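# Restock six low shelves with spares from the desk

## Task

Every one of the six low shelves must end up holding exactly one cardboard box, one masking tape roll and one yellow sponge, each resting directly on the shelf surface rather than stacked on some other object. Two shelves each lack a single item: take matching spares from the desk to supply both, and leave all remaining spares on the desk. The robot must not topple or finish leaning, and an item that stays put only because the robot is holding it does not count.

## Robot and tools

ROBOT. An omnidirectional base carries a column about 1.75 m tall. A carriage rides 1.0 m along it (lift_m) and holds two identical six-joint arms, each ending in a two-finger gripper. Arm bases sit about 0.57 m + lift_m above the floor; some carriage parts hang roughly 0.15 m lower. A hand reaches 0.78 m from its shoulder but only about 0.38 m below its arm base. The hand is about 0.16 m long and 0.1 m wide (0.14 m open). Parked joints 1 to 6 are 0, 0.05, 0.05, 1.45, 0, 0; with both parked the footprint is about 0.95 m wide by 0.7 m long. carriage_camera faces forward, tilted about 20 degrees down; left_wrist_camera and right_wrist_camera look out beyond the fingertips. The carriage camera and parked fingertips reach up to about 0.45 m above the arm bases. The wheel motors are weak (2 N m), so light pushes trigger contact_stop. Loose objects may occasionally get nudged by something else.

FRAMES. Base frame: origin on the floor below the base centre, x forward, y left, z up. left_hand and right_hand are the midpoints between each hand's pads, in this frame. quat_wxyz rotates base axes into hand axes: hand z runs along the fingers, hand y is the opening direction; a hand pointing straight up with joints 1, 5, 6 at 0 reads (1, 0, 0, 0). The odometry frame is the base frame at scene start; base_odometry counts wheel rotation, so slip appears as travel; heading is left-positive in -3.142 to 3.142. Hand readings drift from truth, more at long reach.

execute_actions: arguments actions (a list with zero or one action) and cameras. An action may have base, joints or both; they start together and may finish at different times. base takes one command only, each a relative offset from where the base last measured itself: translate_m (metres, forward positive, -2 to 2), strafe_m (metres, left positive, -2 to 2), rotate_rad (radians, counter-clockwise positive, -6.3 to 6.3). joints is one flat dictionary for both arms and the lift, with absolute targets by name: lift_m 0 to 1 m (±0.004); left_/right_joint1_rad -2.617 to 3.054 (yaw about vertical, 0 forward, positive left, ±0.02); joint2_rad 0 to 3.141 (shoulder: 0 upper arm back and level, 1.57 vertical, 3.14 forward, ±0.055); joint3_rad 0 to 3.141 (elbow: 0 folded, 3.14 straight, ±0.055); joint4_rad -1.57 to 1.57 (wrist pitch, positive lifts fingertips, ±0.04); joint5_rad -1.57 to 1.57 (wrist yaw, positive swings fingertips to the right, opposite to joint 1, ±0.02); joint6_rad -2.094 to 2.094 (roll about the finger axis, positive clockwise viewed from the forearm, ±0.02); gripper_m 0 to 0.093 m pad gap (±0.004). An action is capped at 15 s. A joint or base left out may keep pushing toward its previous target without the status showing it. Any unknown key or out-of-range number rejects the whole call. cameras: a list of names or ["all"]; omitted or null gives every camera, [] gives none. Images are 672x504; the pictures line lists their order. An empty actions list just reports state and images. If a result reports a stop, later motion calls in the same reply are skipped.

wait: seconds, 0 to 10; commands nothing and returns state and images. zoom_image: camera plus region [x0, y0, x1, y1] in pixels from the top-left of that camera's latest full image, at most 504 by 504. finished_scene: scene, the current scene's number; it is final and reports success, and may hand over a new task. Replying with no tool call ends the run.

RESULTS. base_status and joint_status: done (for the base, wheels turned the full amount even if slipping; a tiny move can stop short and still say done); off_target (at rest away from target, perhaps still pushing; normal for a gripper holding something); contact_stop or time_out (target dropped, holding in place); joint command not followed with a cause line (a self-collision check blocked that arm's joints; its gripper still moves; named joints show not_followed and may be retried on later actions); limit_stop_at_motor_heat (resend the target). on_its_own covers what the call did not command; held at means the held target, not the position. motor_effort: percent of maximum, positive toward higher values, bracket is the peak; each reading has a fixed bias of a few points plus up to half its value, and noise. Lift effort grows with load; if it keeps dropping while lowering, a hand or load is resting on something. drive_wheels (ignore sign) clearly above its free-move value at rest means the base is still pressing. ARM HIT means an arm struck the robot hard. MOTOR HOT appears from 75 °C; OVER-TEMPERATURE FAULT at 90 °C halts that arm 10 s, and at 100 °C the arm goes limp and falls. Outstretched arms heat quickly, even unloaded, and holding loads heats motors during thinking too.

CAUTIONS. The robot can tip and cannot recover; risk rises with a high carriage, extended arms, loads, pulling, or abrupt stops; about 1.5 kg per hand with both arms forward can tip it. Only images reveal a lean. Contact stops come after impact, sometimes late or never; the base may roll about 0.3 m after an arm touches something, and arms are mostly unwatched during turns or arm commands. After a blocked drive, reverse about 0.2 m (or turn back), repeat if still pressed; a retry may stop for no reason and then pass. The base can slip under a table edge that the column then strikes; reversing into such an edge can tip it. Arms have no contact stop and snap to targets once freed. A 1 kg load sinks a level hand 10 to 17 cm; a fully straight arm may not lift 1 kg. Gripper pads push about 45 to 60 N each, briefly more on contact. Never let arms strike or press on each other. To free a blocked pair, move the blocked arm clear alone, then the other in a later action. Avoid drops, slams and hard pushes.

INTRINSICS (pixels, 672x504): carriage_camera fx=fy=238.448, centre (336.611, 250.125), fovy 93.166; left_wrist_camera fx=fy=512.748, centre (334.721, 250.533), fovy 52.345; right_wrist_camera fx=fy=249.652, centre (335.187, 253.456), fovy 90.536; all with radial distortion.

Each tool is called after "Emit:" as name([rows], argument=value, ...), one row to a line, values as JSON.

## Session

Emit:
execute_actions(actions=[])

Scene clock: 0.00 s.
base_odometry: x=+0.000 y=+0.000 heading=+0.000 (m, m, rad; odometry frame)
base_status: not commanded
joint_positions: lift_m=+0.299 left_joint1_rad=+0.008 left_joint2_rad=+0.047 left_joint3_rad=+0.017 left_joint4_rad=+1.420 left_joint5_rad=-0.053 left_joint6_rad=-0.043 left_gripper_m=+0.095 right_joint1_rad=-0.007 right_joint2_rad=+0.024 right_joint3_rad=+0.033 right_joint4_rad=+1.473 right_joint5_rad=-0.001 right_joint6_rad=-0.027 right_gripper_m=+0.094
joint_status: not commanded
motor_effort: lift_m=+25 drive_wheels=+1 (%)
left_hand: x=+0.3057 y=+0.3420 z=+1.2957 quat_wxyz=(+0.995, -0.028, +0.090, -0.015) (m; base frame)
right_hand: x=+0.2810 y=-0.3326 z=+1.3025 quat_wxyz=(+0.999, -0.001, +0.045, -0.017) (m; base frame)
pictures: carriage_camera, left_wrist_camera, right_wrist_camera
Images, in order (width x height): carriage_camera 672x504, left_wrist_camera 672x504, right_wrist_camera 672x504.

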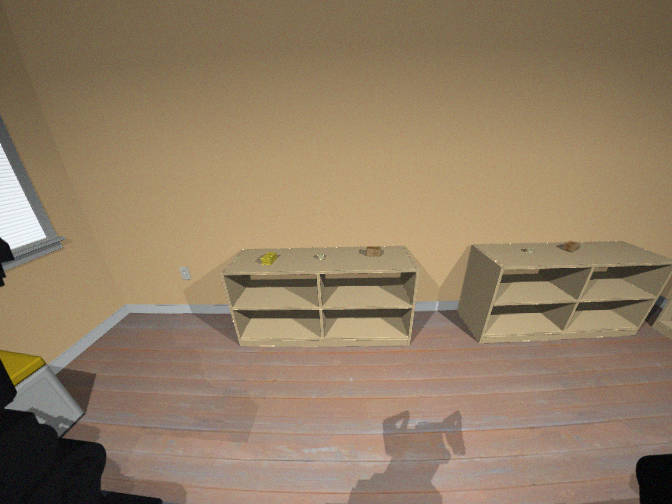

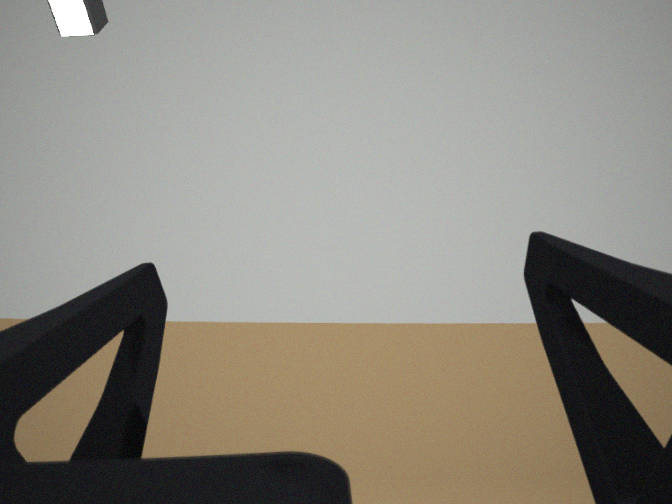

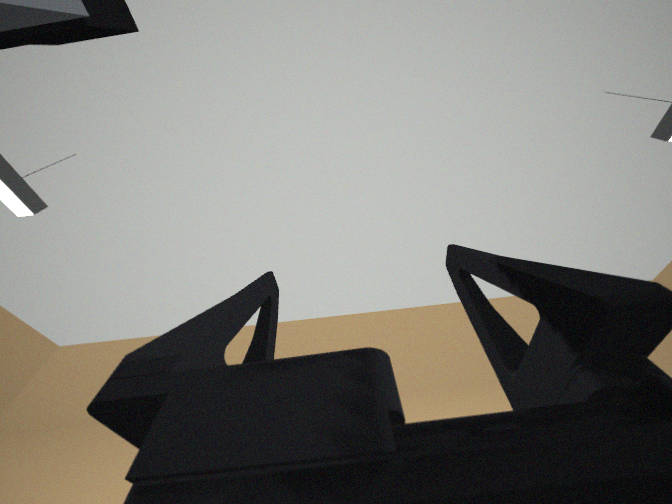

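Emit:
zoom_image(camera="carriage_camera", region=[432, 200, 672, 350])

Emit:
execute_actions([
  {"base":{"rotate_rad":-1.3}},
], cameras=["carriage_camera"])

Emit:
execute_actions([
  {"base":{"rotate_rad":-1.5}},
], cameras=["carriage_camera"])

Region (432, 200, 672, 350) of carriage_camera's 672x504 image, scaled by 2.100, with more detail than that image has; it fills the top 315 rows of this view, and the rest is white.

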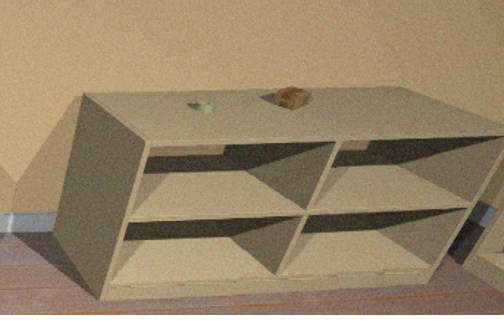

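Scene clock: 7.40 s.
base_odometry: x=+0.000 y=+0.000 heading=-1.299 (m, m, rad; odometry frame)
base_status: done
joint_positions: lift_m=+0.299 left_joint1_rad=+0.008 left_joint2_rad=+0.047 left_joint3_rad=+0.017 left_joint4_rad=+1.420 left_joint5_rad=-0.053 left_joint6_rad=-0.043 left_gripper_m=+0.095 right_joint1_rad=-0.007 right_joint2_rad=+0.024 right_joint3_rad=+0.033 right_joint4_rad=+1.473 right_joint5_rad=-0.001 right_joint6_rad=-0.027 right_gripper_m=+0.094
joint_status: not commanded
motor_effort: lift_m=+25(25) drive_wheels=+9(25) (%)
left_hand: x=+0.3058 y=+0.3420 z=+1.2957 quat_wxyz=(+0.995, -0.028, +0.090, -0.015) (m; base frame)
right_hand: x=+0.2810 y=-0.3326 z=+1.3025 quat_wxyz=(+0.999, -0.001, +0.045, -0.017) (m; base frame)
pictures: carriage_camera
Images, in order (width x height): carriage_camera 672x504.

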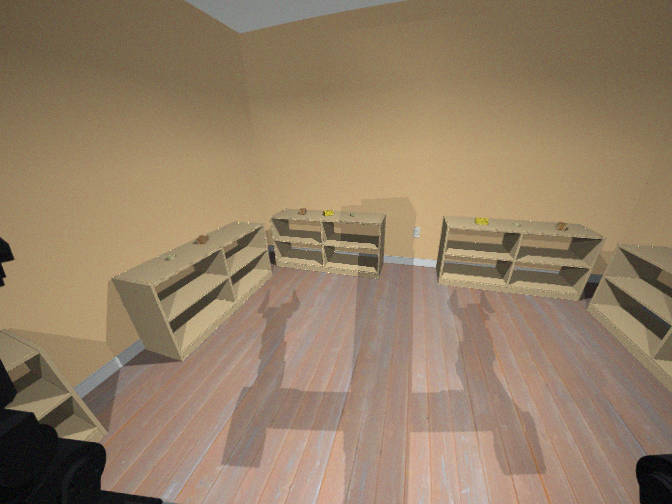

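Scene clock: 10.43 s.
base_odometry: x=+0.000 y=+0.000 heading=-2.797 (m, m, rad; odometry frame)
base_status: done
joint_positions: lift_m=+0.299 left_joint1_rad=+0.008 left_joint2_rad=+0.047 left_joint3_rad=+0.017 left_joint4_rad=+1.420 left_joint5_rad=-0.053 left_joint6_rad=-0.043 left_gripper_m=+0.095 right_joint1_rad=-0.007 right_joint2_rad=+0.024 right_joint3_rad=+0.033 right_joint4_rad=+1.473 right_joint5_rad=-0.001 right_joint6_rad=-0.027 right_gripper_m=+0.094
joint_status: not commanded
motor_effort: lift_m=+25(25) drive_wheels=+10(26) (%)
left_hand: x=+0.3058 y=+0.3420 z=+1.2957 quat_wxyz=(+0.995, -0.028, +0.090, -0.015) (m; base frame)
right_hand: x=+0.2810 y=-0.3326 z=+1.3025 quat_wxyz=(+0.999, -0.001, +0.045, -0.017) (m; base frame)
pictures: carriage_camera
Images, in order (width x height): carriage_camera 672x504.

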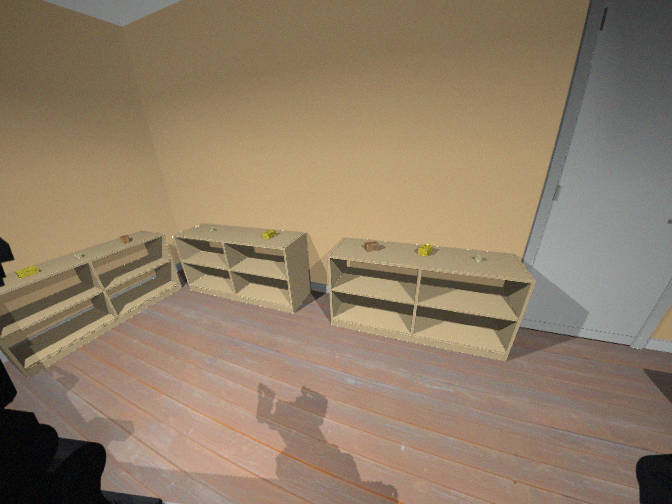

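Emit:
execute_actions([
  {"base":{"rotate_rad":-1.915},"joints":{"lift_m":0.45}},
], cameras=["carriage_camera"])

Scene clock: 17.03 s.
base_odometry: x=+0.000 y=+0.000 heading=+1.573 (m, m, rad; odometry frame)
base_status: done
joint_positions: lift_m=+0.450 left_joint1_rad=+0.008 left_joint2_rad=+0.047 left_joint3_rad=+0.017 left_joint4_rad=+1.419 left_joint5_rad=-0.053 left_joint6_rad=-0.043 left_gripper_m=+0.095 right_joint1_rad=-0.007 right_joint2_rad=+0.024 right_joint3_rad=+0.033 right_joint4_rad=+1.473 right_joint5_rad=-0.001 right_joint6_rad=-0.027 right_gripper_m=+0.094
joint_status: all done
motor_effort: lift_m=+24(29) drive_wheels=+10(26) (%)
left_hand: x=+0.3059 y=+0.3420 z=+1.4469 quat_wxyz=(+0.995, -0.029, +0.090, -0.015) (m; base frame)
right_hand: x=+0.2811 y=-0.3326 z=+1.4537 quat_wxyz=(+0.999, -0.001, +0.045, -0.017) (m; base frame)
pictures: carriage_camera
Images, in order (width x height): carriage_camera 672x504.

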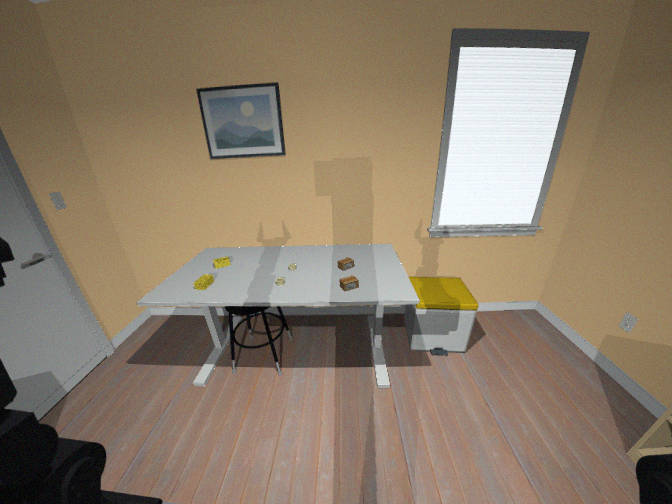

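Emit:
execute_actions([
  {"base":{"strafe_m":0.36},"joints":{"left_joint2_rad":1.7,"left_joint3_rad":1.5,"left_joint4_rad":-1.37,"right_joint2_rad":1.7,"right_joint3_rad":1.5,"right_joint4_rad":-1.37,"left_joint1_rad":0.25,"right_joint1_rad":-0.25}},
], cameras=[])

Emit:
execute_actions([
  {"base":{"translate_m":0.55}},
])

Scene clock: 26.27 s.
base_odometry: x=-0.360 y=+0.000 heading=+1.572 (m, m, rad; odometry frame)
base_status: done
joint_positions: lift_m=+0.450 left_joint1_rad=+0.248 left_joint2_rad=+1.700 left_joint3_rad=+1.476 left_joint4_rad=-1.365 left_joint5_rad=-0.053 left_joint6_rad=-0.043 left_gripper_m=+0.095 right_joint1_rad=-0.242 right_joint2_rad=+1.689 right_joint3_rad=+1.476 right_joint4_rad=-1.364 right_joint5_rad=-0.001 right_joint6_rad=-0.027 right_gripper_m=+0.094
joint_status: all done
motor_effort: lift_m=+25(24) drive_wheels=-7(25) (%)
left_hand: x=+0.5487 y=+0.4152 z=+1.1604 quat_wxyz=(-0.012, -0.145, +0.989, +0.025) (m; base frame)
right_hand: x=+0.5514 y=-0.4048 z=+1.1634 quat_wxyz=(-0.003, +0.107, +0.994, +0.001) (m; base frame)
pictures: none
No camera images: the call's "cameras" was empty. Leave "cameras" out to get every camera's image.

Scene clock: 29.53 s.
base_odometry: x=-0.361 y=+0.550 heading=+1.573 (m, m, rad; odometry frame)
base_status: done
joint_positions: lift_m=+0.450 left_joint1_rad=+0.248 left_joint2_rad=+1.700 left_joint3_rad=+1.476 left_joint4_rad=-1.366 left_joint5_rad=-0.053 left_joint6_rad=-0.043 left_gripper_m=+0.095 right_joint1_rad=-0.244 right_joint2_rad=+1.689 right_joint3_rad=+1.476 right_joint4_rad=-1.365 right_joint5_rad=-0.001 right_joint6_rad=-0.027 right_gripper_m=+0.094
joint_status: not commanded
motor_effort: lift_m=+25(24) drive_wheels=-6(24) (%)
left_hand: x=+0.5486 y=+0.4152 z=+1.1604 quat_wxyz=(-0.012, -0.145, +0.989, +0.025) (m; base frame)
right_hand: x=+0.5509 y=-0.4053 z=+1.1634 quat_wxyz=(-0.004, +0.108, +0.994, +0.001) (m; base frame)
pictures: carriage_camera, left_wrist_camera, right_wrist_camera
Images, in order (width x height): carriage_camera 672x504, left_wrist_camera 672x504, right_wrist_camera 672x504.

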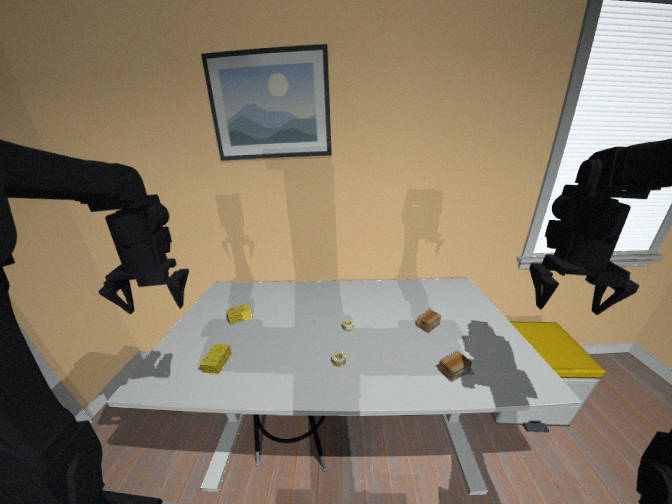

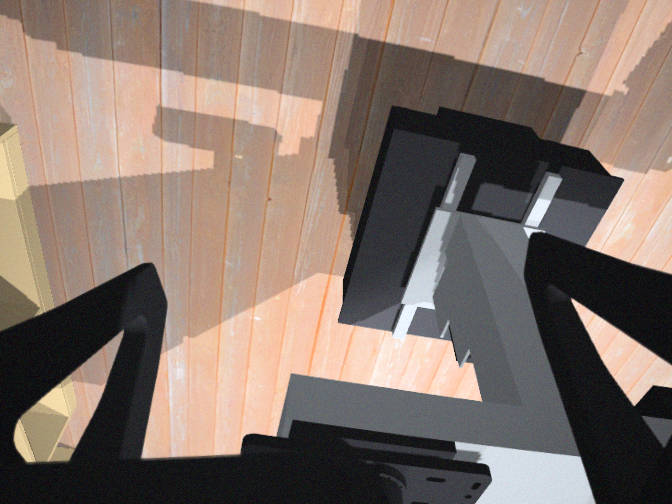

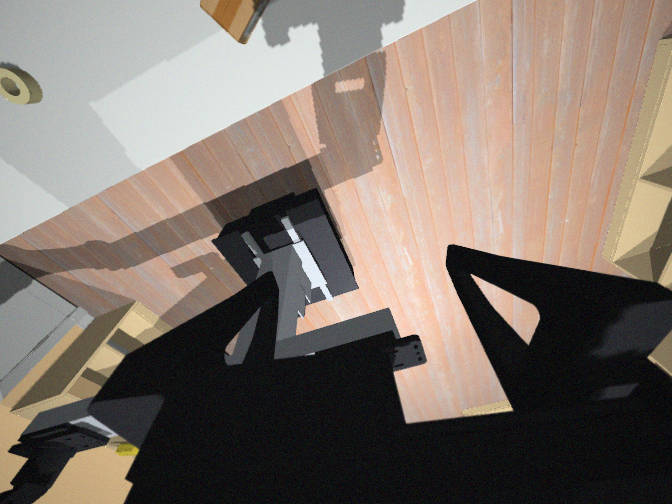

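Emit:
execute_actions([
  {"base":{"translate_m":0.15},"joints":{"lift_m":0.3,"left_joint2_rad":2.0,"left_joint3_rad":1.72,"left_joint4_rad":-1.27,"right_joint2_rad":2.0,"right_joint3_rad":1.72,"right_joint4_rad":-1.27,"left_joint1_rad":0.33,"right_joint1_rad":0.06,"left_joint5_rad":0,"left_joint6_rad":0.6,"right_joint6_rad":0}},
])

Scene clock: 41.63 s.
base_odometry: x=-0.362 y=+0.700 heading=+1.573 (m, m, rad; odometry frame)
base_status: done
joint_positions: lift_m=+0.300 left_joint1_rad=+0.334 left_joint2_rad=+2.013 left_joint3_rad=+1.701 left_joint4_rad=-1.273 left_joint5_rad=-0.007 left_joint6_rad=+0.590 left_gripper_m=+0.095 right_joint1_rad=+0.067 right_joint2_rad=+1.999 right_joint3_rad=+1.700 right_joint4_rad=-1.267 right_joint5_rad=-0.002 right_joint6_rad=-0.002 right_gripper_m=+0.094
joint_status: all done
motor_effort: lift_m=+25(28) drive_wheels=-8(28) (%)
left_hand: x=+0.6180 y=+0.4585 z=+0.9646 quat_wxyz=(-0.008, +0.128, +0.992, +0.000) (m; base frame)
right_hand: x=+0.6402 y=-0.3066 z=+0.9695 quat_wxyz=(+0.002, -0.034, +0.999, +0.001) (m; base frame)
pictures: carriage_camera, left_wrist_camera, right_wrist_camera
Images, in order (width x height): carriage_camera 672x504, left_wrist_camera 672x504, right_wrist_camera 672x504.

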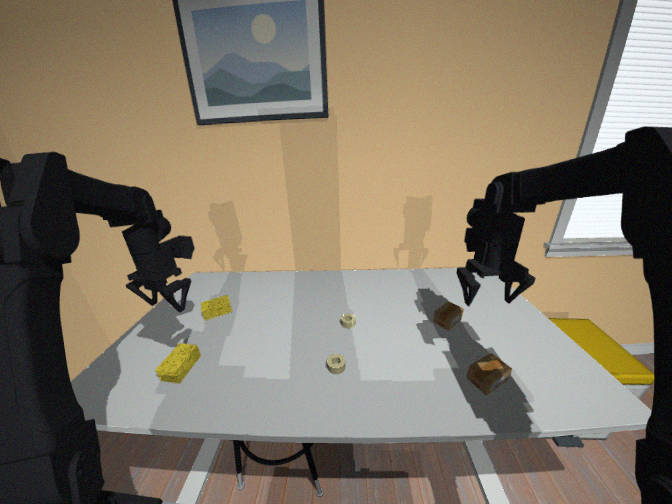

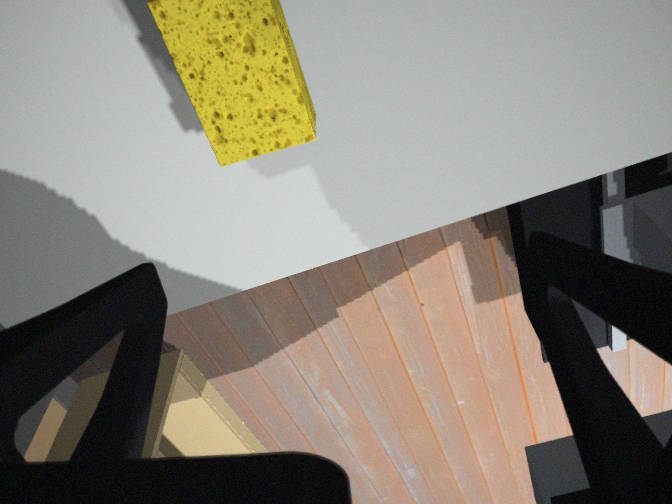

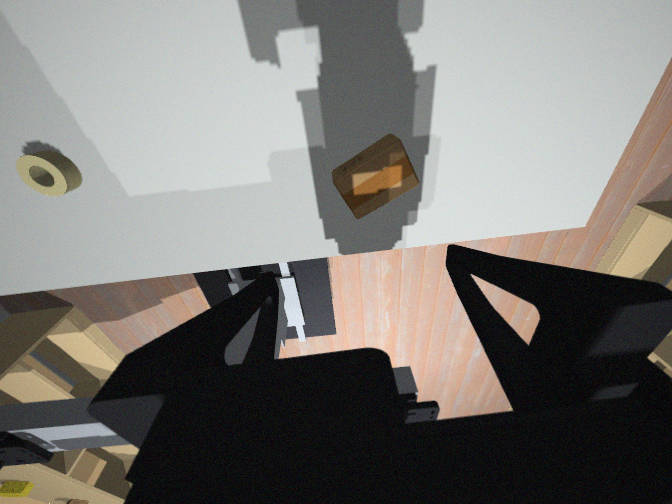

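Emit:
execute_actions([
  {"base":{"translate_m":0.02},"joints":{"lift_m":0.2,"left_joint1_rad":0.42,"right_joint1_rad":0.0,"left_joint6_rad":0.42,"right_joint6_rad":1.1}},
])

Scene clock: 47.57 s.
base_odometry: x=-0.362 y=+0.720 heading=+1.574 (m, m, rad; odometry frame)
base_status: done
joint_positions: lift_m=+0.200 left_joint1_rad=+0.425 left_joint2_rad=+2.010 left_joint3_rad=+1.708 left_joint4_rad=-1.274 left_joint5_rad=-0.005 left_joint6_rad=+0.429 left_gripper_m=+0.095 right_joint1_rad=-0.004 right_joint2_rad=+1.999 right_joint3_rad=+1.707 right_joint4_rad=-1.267 right_joint5_rad=+0.000 right_joint6_rad=+1.096 right_gripper_m=+0.094
joint_status: all done
motor_effort: lift_m=+25(25) drive_wheels=-6(27) (%)
left_hand: x=+0.6070 y=+0.4910 z=+0.8676 quat_wxyz=(-0.003, +0.002, +1.000, +0.001) (m; base frame)
right_hand: x=+0.6428 y=-0.3340 z=+0.8715 quat_wxyz=(+0.005, +0.523, +0.853, +0.003) (m; base frame)
pictures: carriage_camera, left_wrist_camera, right_wrist_camera
Images, in order (width x height): carriage_camera 672x504, left_wrist_camera 672x504, right_wrist_camera 672x504.

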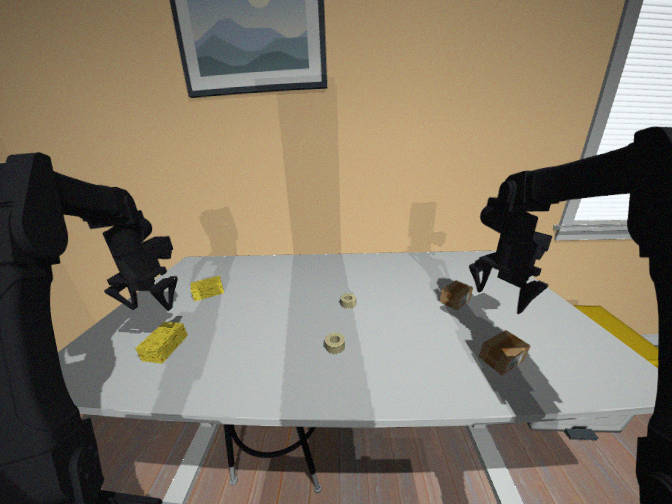

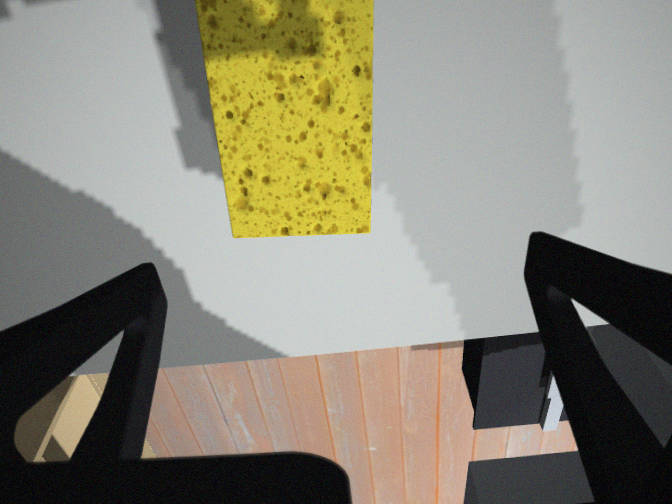

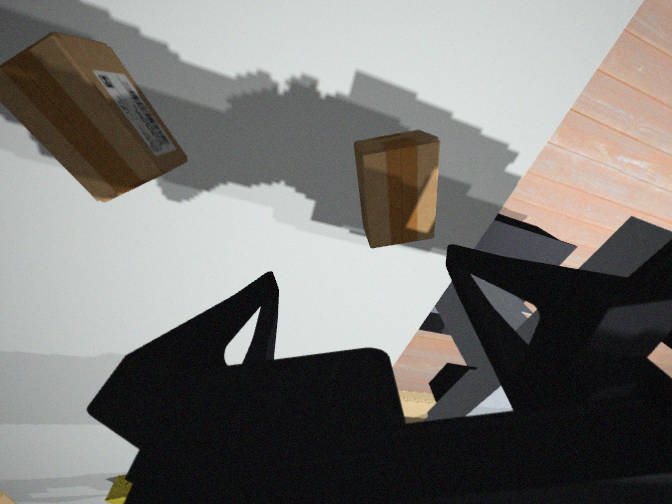

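Emit:
execute_actions([
  {"joints":{"lift_m":0.17,"left_joint1_rad":0.445,"left_joint2_rad":2.07,"left_joint3_rad":1.83,"left_joint4_rad":-1.31,"right_joint1_rad":-0.045,"right_joint2_rad":1.85,"right_joint3_rad":1.49,"right_joint4_rad":-1.19,"right_joint6_rad":1.06}},
])

Scene clock: 54.90 s.
base_odometry: x=-0.362 y=+0.720 heading=+1.574 (m, m, rad; odometry frame)
base_status: not commanded
joint_positions: lift_m=+0.170 left_joint1_rad=+0.440 left_joint2_rad=+2.076 left_joint3_rad=+1.811 left_joint4_rad=-1.307 left_joint5_rad=-0.005 left_joint6_rad=+0.429 left_gripper_m=+0.095 right_joint1_rad=-0.043 right_joint2_rad=+1.861 right_joint3_rad=+1.510 right_joint4_rad=-1.189 right_joint5_rad=+0.000 right_joint6_rad=+1.062 right_gripper_m=+0.094
joint_status: all done
motor_effort: lift_m=+25(23) drive_wheels=-5(5) (%)
left_hand: x=+0.6196 y=+0.5034 z=+0.8393 quat_wxyz=(-0.002, -0.006, +1.000, +0.002) (m; base frame)
right_hand: x=+0.6120 y=-0.3479 z=+0.8397 quat_wxyz=(+0.014, +0.525, +0.851, +0.008) (m; base frame)
pictures: carriage_camera, left_wrist_camera, right_wrist_camera
Images, in order (width x height): carriage_camera 672x504, left_wrist_camera 672x504, right_wrist_camera 672x504.

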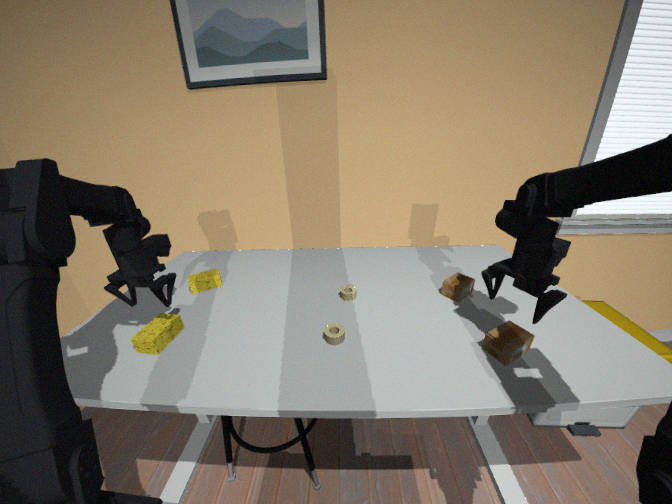

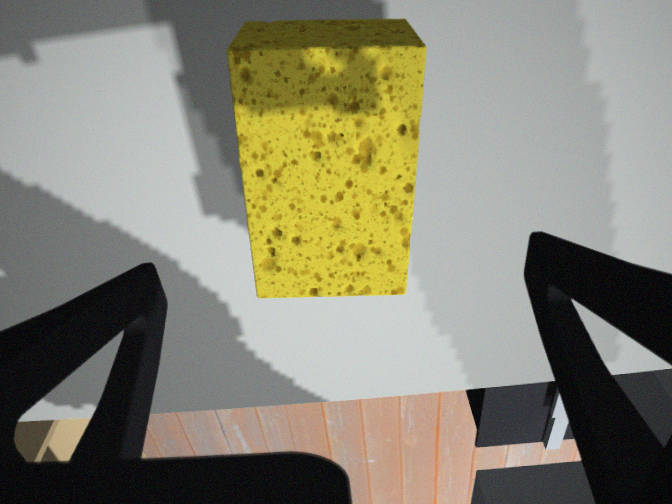

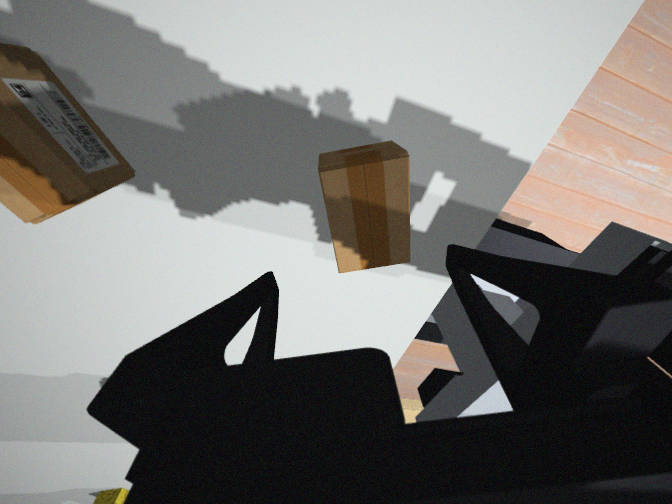

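Emit:
execute_actions([
  {"joints":{"lift_m":0.11,"right_joint1_rad":-0.07,"right_joint2_rad":1.82,"right_joint3_rad":1.45,"right_joint6_rad":1.02}},
])

Scene clock: 58.43 s.
base_odometry: x=-0.362 y=+0.720 heading=+1.574 (m, m, rad; odometry frame)
base_status: not commanded
joint_positions: lift_m=+0.110 left_joint1_rad=+0.440 left_joint2_rad=+2.079 left_joint3_rad=+1.818 left_joint4_rad=-1.308 left_joint5_rad=-0.005 left_joint6_rad=+0.429 left_gripper_m=+0.095 right_joint1_rad=-0.064 right_joint2_rad=+1.819 right_joint3_rad=+1.468 right_joint4_rad=-1.187 right_joint5_rad=+0.000 right_joint6_rad=+1.024 right_gripper_m=+0.094
joint_status: all done
motor_effort: lift_m=+25(22) drive_wheels=-3(6) (%)
left_hand: x=+0.6211 y=+0.5041 z=+0.7799 quat_wxyz=(+0.000, -0.006, +1.000, +0.003) (m; base frame)
right_hand: x=+0.6014 y=-0.3546 z=+0.7825 quat_wxyz=(+0.015, +0.518, +0.855, +0.008) (m; base frame)
pictures: carriage_camera, left_wrist_camera, right_wrist_camera
Images, in order (width x height): carriage_camera 672x504, left_wrist_camera 672x504, right_wrist_camera 672x504.

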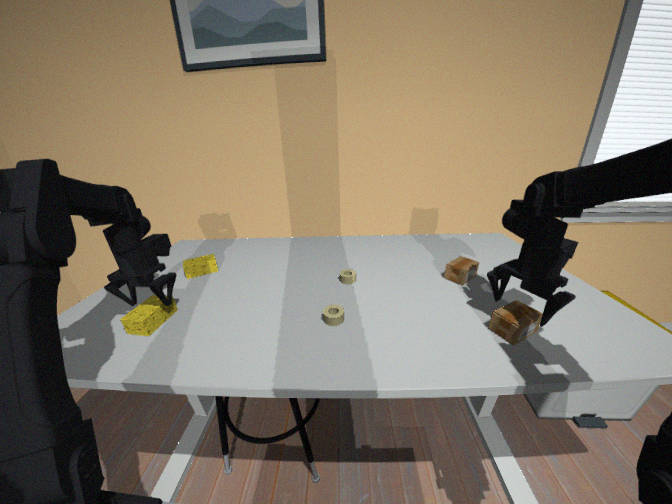

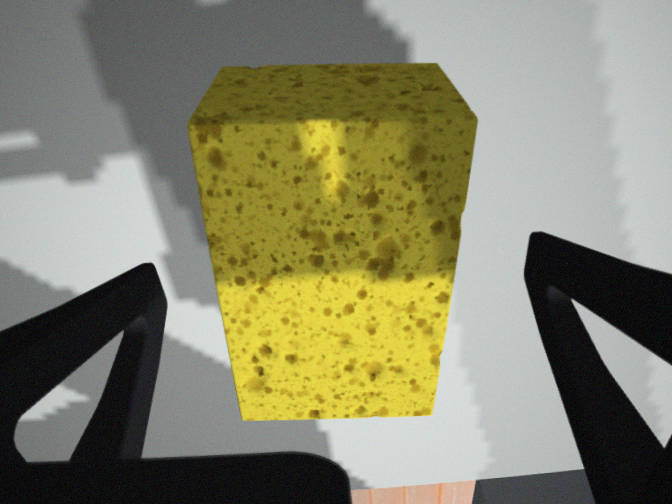

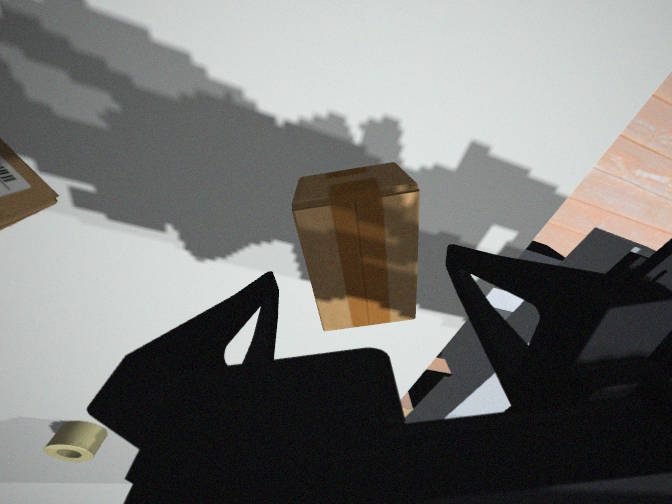

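Emit:
execute_actions([
  {"joints":{"lift_m":0.075}},
])

Emit:
execute_actions([
  {"joints":{"left_gripper_m":0.045,"right_gripper_m":0.045}},
])

Scene clock: 62.67 s.
base_odometry: x=-0.362 y=+0.720 heading=+1.574 (m, m, rad; odometry frame)
base_status: not commanded
joint_positions: lift_m=+0.075 left_joint1_rad=+0.440 left_joint2_rad=+2.079 left_joint3_rad=+1.818 left_joint4_rad=-1.309 left_joint5_rad=-0.005 left_joint6_rad=+0.429 left_gripper_m=+0.095 right_joint1_rad=-0.064 right_joint2_rad=+1.819 right_joint3_rad=+1.468 right_joint4_rad=-1.187 right_joint5_rad=+0.000 right_joint6_rad=+1.024 right_gripper_m=+0.094
joint_status: all done
motor_effort: lift_m=+25(25) drive_wheels=-4(4) (%)
left_hand: x=+0.6210 y=+0.5041 z=+0.7446 quat_wxyz=(-0.001, -0.006, +1.000, +0.002) (m; base frame)
right_hand: x=+0.6013 y=-0.3546 z=+0.7475 quat_wxyz=(+0.014, +0.518, +0.855, +0.008) (m; base frame)
pictures: carriage_camera, left_wrist_camera, right_wrist_camera
Images, in order (width x height): carriage_camera 672x504, left_wrist_camera 672x504, right_wrist_camera 672x504.

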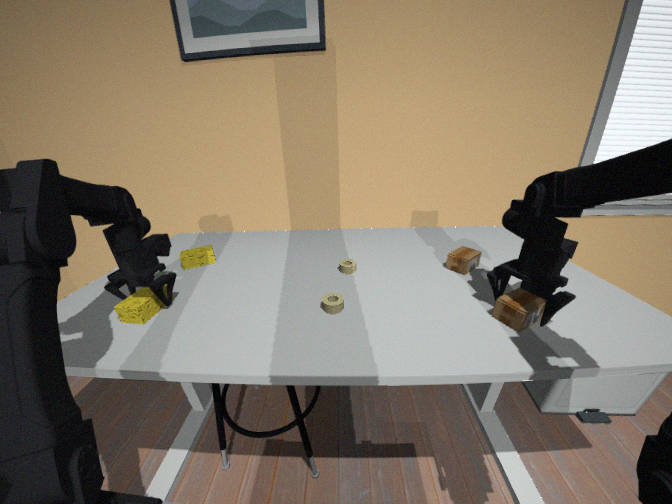

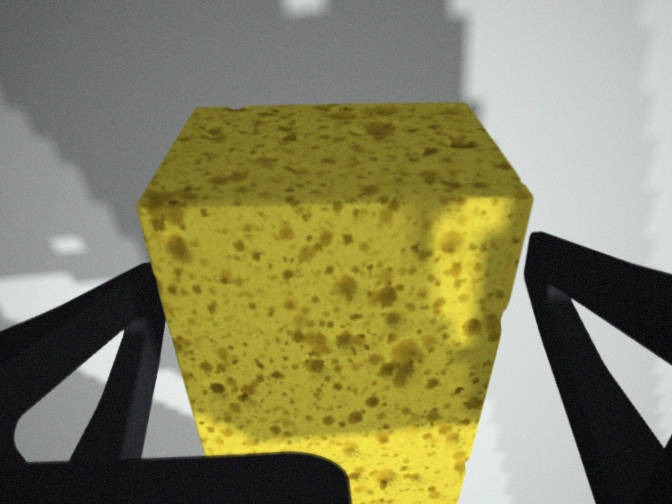

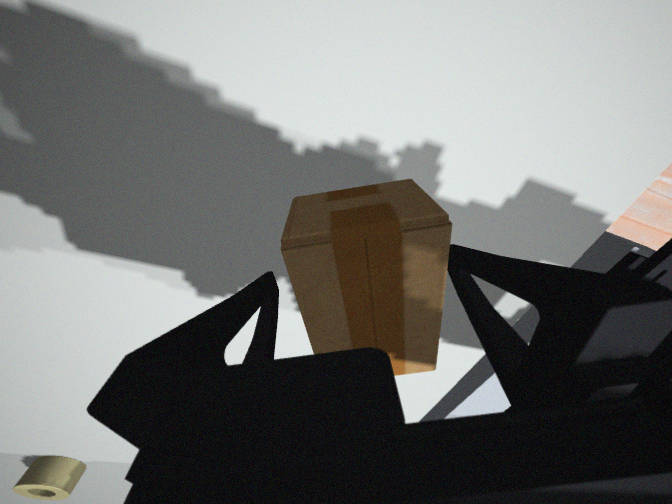

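Scene clock: 63.27 s.
base_odometry: x=-0.362 y=+0.720 heading=+1.574 (m, m, rad; odometry frame)
base_status: not commanded
joint_positions: lift_m=+0.075 left_joint1_rad=+0.440 left_joint2_rad=+2.079 left_joint3_rad=+1.818 left_joint4_rad=-1.309 left_joint5_rad=-0.005 left_joint6_rad=+0.429 left_gripper_m=+0.058 right_joint1_rad=-0.064 right_joint2_rad=+1.819 right_joint3_rad=+1.468 right_joint4_rad=-1.187 right_joint5_rad=+0.000 right_joint6_rad=+1.024 right_gripper_m=+0.059
joint_status: left_gripper_m off_target (ended at +0.058, target +0.045); right_gripper_m off_target (ended at +0.059, target +0.045)
motor_effort: lift_m=+25(25) drive_wheels=-3(4) (%)
left_hand: x=+0.6210 y=+0.5040 z=+0.7446 quat_wxyz=(-0.001, -0.006, +1.000, +0.002) (m; base frame)
right_hand: x=+0.6012 y=-0.3547 z=+0.7475 quat_wxyz=(+0.014, +0.518, +0.855, +0.007) (m; base frame)
pictures: carriage_camera, left_wrist_camera, right_wrist_camera
Images, in order (width x height): carriage_camera 672x504, left_wrist_camera 672x504, right_wrist_camera 672x504.

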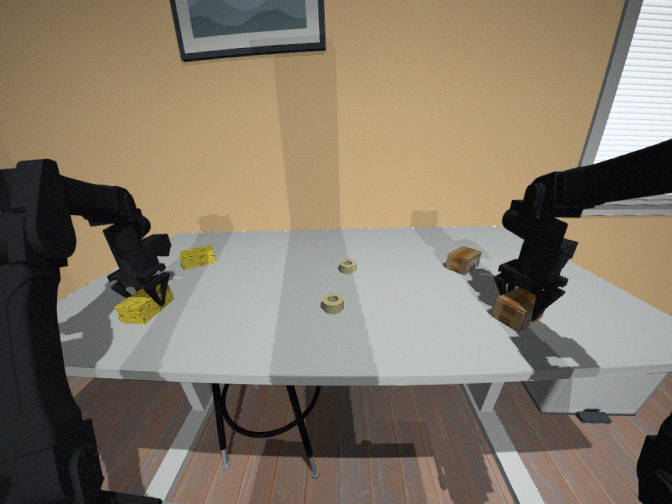

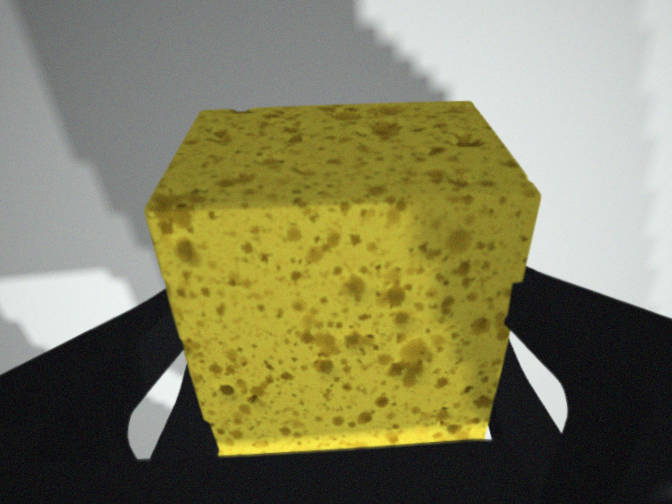

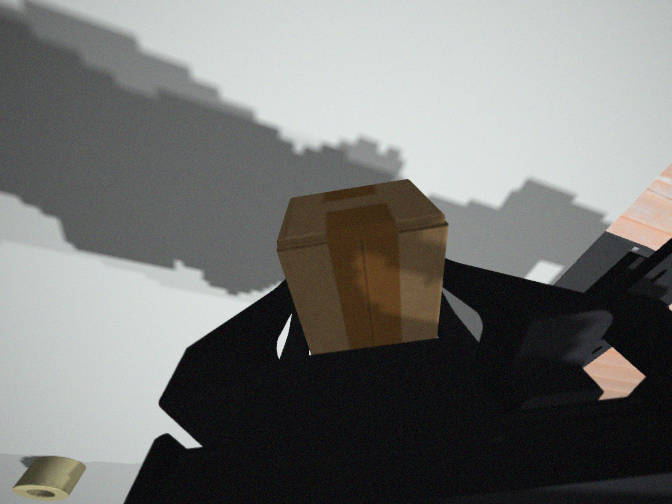

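Emit:
execute_actions([
  {"joints":{"lift_m":0.12}},
], cameras=[])

Emit:
execute_actions([
  {"base":{"translate_m":-1.9},"joints":{"lift_m":0.2,"left_joint1_rad":0.0}},
], cameras=["carriage_camera"])

Emit:
execute_actions([
  {"base":{"rotate_rad":-2.2},"joints":{"left_joint2_rad":2.15,"left_joint3_rad":1.72,"left_joint4_rad":-1.12,"right_joint2_rad":2.15,"right_joint3_rad":1.72,"right_joint4_rad":-1.12,"right_joint6_rad":0.5,"left_joint6_rad":0}},
], cameras=["carriage_camera"])

Scene clock: 74.53 s.
base_odometry: x=-0.362 y=+0.720 heading=+1.574 (m, m, rad; odometry frame)
base_status: not commanded
joint_positions: lift_m=+0.120 left_joint1_rad=+0.440 left_joint2_rad=+2.079 left_joint3_rad=+1.820 left_joint4_rad=-1.309 left_joint5_rad=-0.005 left_joint6_rad=+0.429 left_gripper_m=+0.058 right_joint1_rad=-0.064 right_joint2_rad=+1.819 right_joint3_rad=+1.468 right_joint4_rad=-1.187 right_joint5_rad=+0.000 right_joint6_rad=+1.024 right_gripper_m=+0.059
joint_status: all done
motor_effort: lift_m=+24(26) drive_wheels=-3(5) (%)
left_hand: x=+0.6214 y=+0.5042 z=+0.7904 quat_wxyz=(+0.001, -0.006, +1.000, +0.003) (m; base frame)
right_hand: x=+0.6012 y=-0.3547 z=+0.7925 quat_wxyz=(+0.014, +0.518, +0.855, +0.007) (m; base frame)
pictures: none
No camera images: the call's "cameras" was empty. Leave "cameras" out to get every camera's image.

Scene clock: 80.63 s.
base_odometry: x=-0.355 y=-1.180 heading=+1.574 (m, m, rad; odometry frame)
base_status: done
joint_positions: lift_m=+0.200 left_joint1_rad=-0.004 left_joint2_rad=+2.079 left_joint3_rad=+1.820 left_joint4_rad=-1.306 left_joint5_rad=+0.000 left_joint6_rad=+0.429 left_gripper_m=+0.058 right_joint1_rad=-0.064 right_joint2_rad=+1.819 right_joint3_rad=+1.468 right_joint4_rad=-1.186 right_joint5_rad=-0.001 right_joint6_rad=+1.024 right_gripper_m=+0.059
joint_status: all done
motor_effort: lift_m=+25(27) drive_wheels=-5(29) (%)
left_hand: x=+0.6607 y=+0.3310 z=+0.8704 quat_wxyz=(+0.003, +0.215, +0.977, +0.001) (m; base frame)
right_hand: x=+0.6016 y=-0.3546 z=+0.8725 quat_wxyz=(+0.015, +0.518, +0.855, +0.008) (m; base frame)
pictures: carriage_camera
Images, in order (width x height): carriage_camera 672x504.

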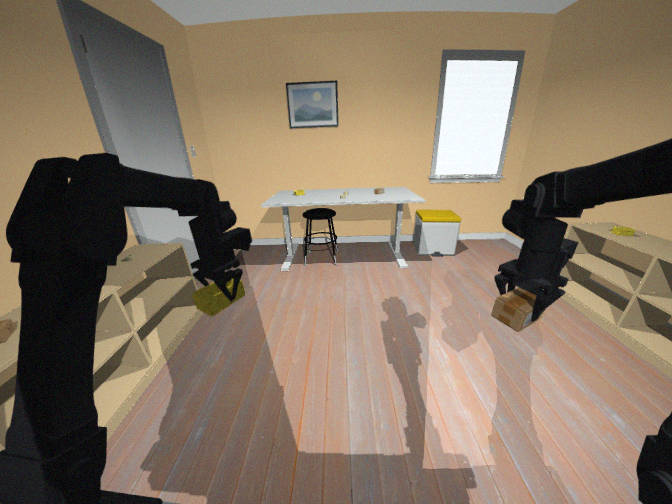

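Scene clock: 84.27 s.
base_odometry: x=-0.355 y=-1.180 heading=-0.625 (m, m, rad; odometry frame)
base_status: done
joint_positions: lift_m=+0.200 left_joint1_rad=+0.000 left_joint2_rad=+2.162 left_joint3_rad=+1.719 left_joint4_rad=-1.112 left_joint5_rad=+0.000 left_joint6_rad=+0.009 left_gripper_m=+0.058 right_joint1_rad=-0.079 right_joint2_rad=+2.150 right_joint3_rad=+1.697 right_joint4_rad=-1.109 right_joint5_rad=+0.003 right_joint6_rad=+0.503 right_gripper_m=+0.059
joint_status: all done
motor_effort: lift_m=+25(25) drive_wheels=+10(32) (%)
left_hand: x=+0.6765 y=+0.3327 z=+0.8127 quat_wxyz=(+0.008, +0.004, +1.000, +0.000) (m; base frame)
right_hand: x=+0.6705 y=-0.3655 z=+0.8122 quat_wxyz=(+0.005, +0.287, +0.958, +0.000) (m; base frame)
pictures: carriage_camera
Images, in order (width x height): carriage_camera 672x504.

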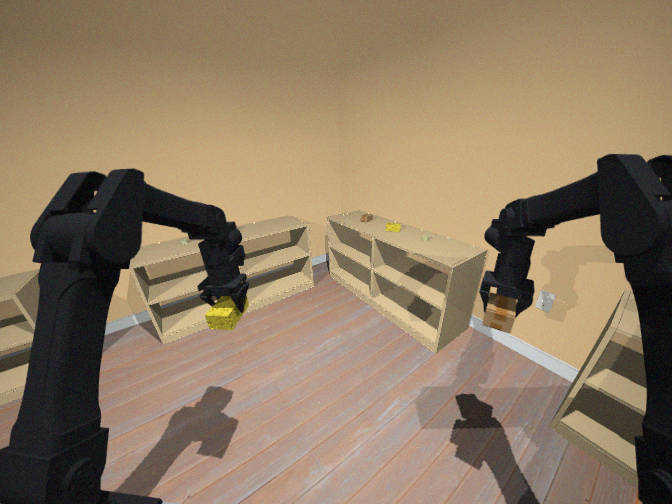

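Emit:
execute_actions([
  {"base":{"strafe_m":0.27},"joints":{"right_joint1_rad":0.2,"right_joint2_rad":1.2,"right_joint3_rad":1.0,"right_joint4_rad":-1.35,"left_joint6_rad":-0.6}},
], cameras=[])

Emit:
execute_actions([
  {"base":{"translate_m":1.25}},
])

Scene clock: 101.80 s.
base_odometry: x=-0.197 y=-0.961 heading=-0.626 (m, m, rad; odometry frame)
base_status: done
joint_positions: lift_m=+0.200 left_joint1_rad=+0.002 left_joint2_rad=+2.162 left_joint3_rad=+1.719 left_joint4_rad=-1.113 left_joint5_rad=+0.000 left_joint6_rad=-0.590 left_gripper_m=+0.058 right_joint1_rad=+0.207 right_joint2_rad=+1.213 right_joint3_rad=+1.019 right_joint4_rad=-1.350 right_joint5_rad=-0.004 right_joint6_rad=+0.503 right_gripper_m=+0.059
joint_status: all done
motor_effort: lift_m=+25(25) drive_wheels=-7(25) (%)
left_hand: x=+0.6762 y=+0.3332 z=+0.8127 quat_wxyz=(+0.007, -0.292, +0.957, -0.002) (m; base frame)
right_hand: x=+0.4406 y=-0.2935 z=+0.9034 quat_wxyz=(+0.012, +0.147, +0.989, +0.007) (m; base frame)
pictures: none
No camera images: the call's "cameras" was empty. Leave "cameras" out to get every camera's image.

Scene clock: 106.57 s.
base_odometry: x=+0.817 y=-1.692 heading=-0.625 (m, m, rad; odometry frame)
base_status: done
joint_positions: lift_m=+0.200 left_joint1_rad=+0.001 left_joint2_rad=+2.162 left_joint3_rad=+1.719 left_joint4_rad=-1.115 left_joint5_rad=+0.000 left_joint6_rad=-0.590 left_gripper_m=+0.058 right_joint1_rad=+0.207 right_joint2_rad=+1.213 right_joint3_rad=+1.019 right_joint4_rad=-1.351 right_joint5_rad=-0.004 right_joint6_rad=+0.503 right_gripper_m=+0.059
joint_status: not commanded
motor_effort: lift_m=+25(25) drive_wheels=-6(27) (%)
left_hand: x=+0.6757 y=+0.3330 z=+0.8127 quat_wxyz=(+0.006, -0.291, +0.957, -0.002) (m; base frame)
right_hand: x=+0.4403 y=-0.2936 z=+0.9034 quat_wxyz=(+0.012, +0.147, +0.989, +0.007) (m; base frame)
pictures: carriage_camera, left_wrist_camera, right_wrist_camera
Images, in order (width x height): carriage_camera 672x504, left_wrist_camera 672x504, right_wrist_camera 672x504.

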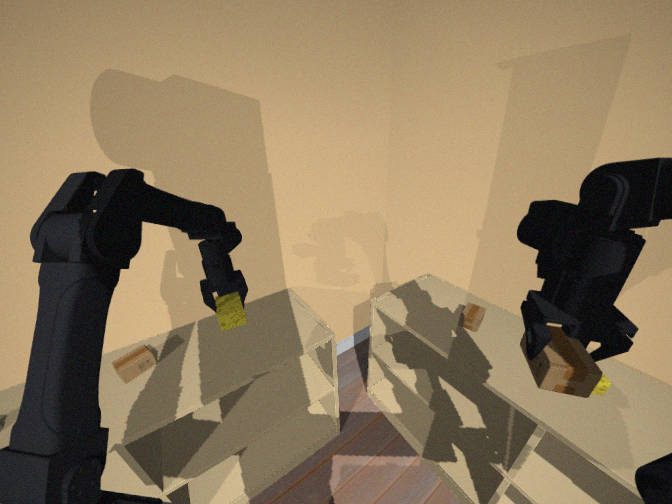

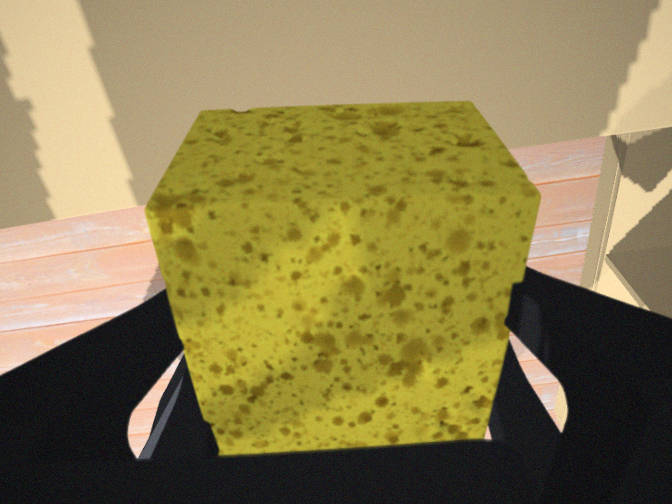

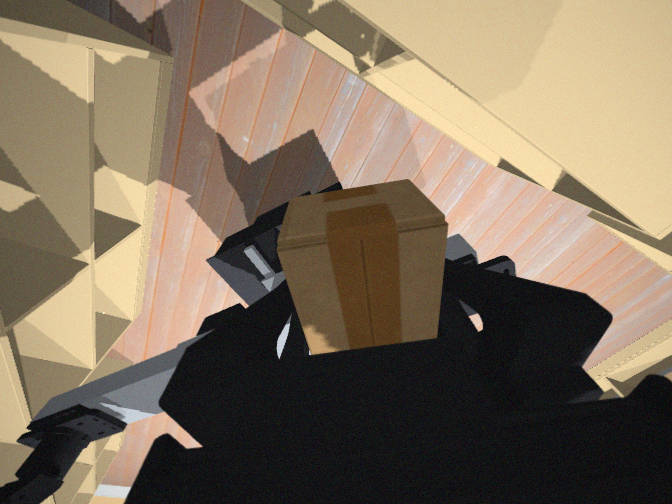

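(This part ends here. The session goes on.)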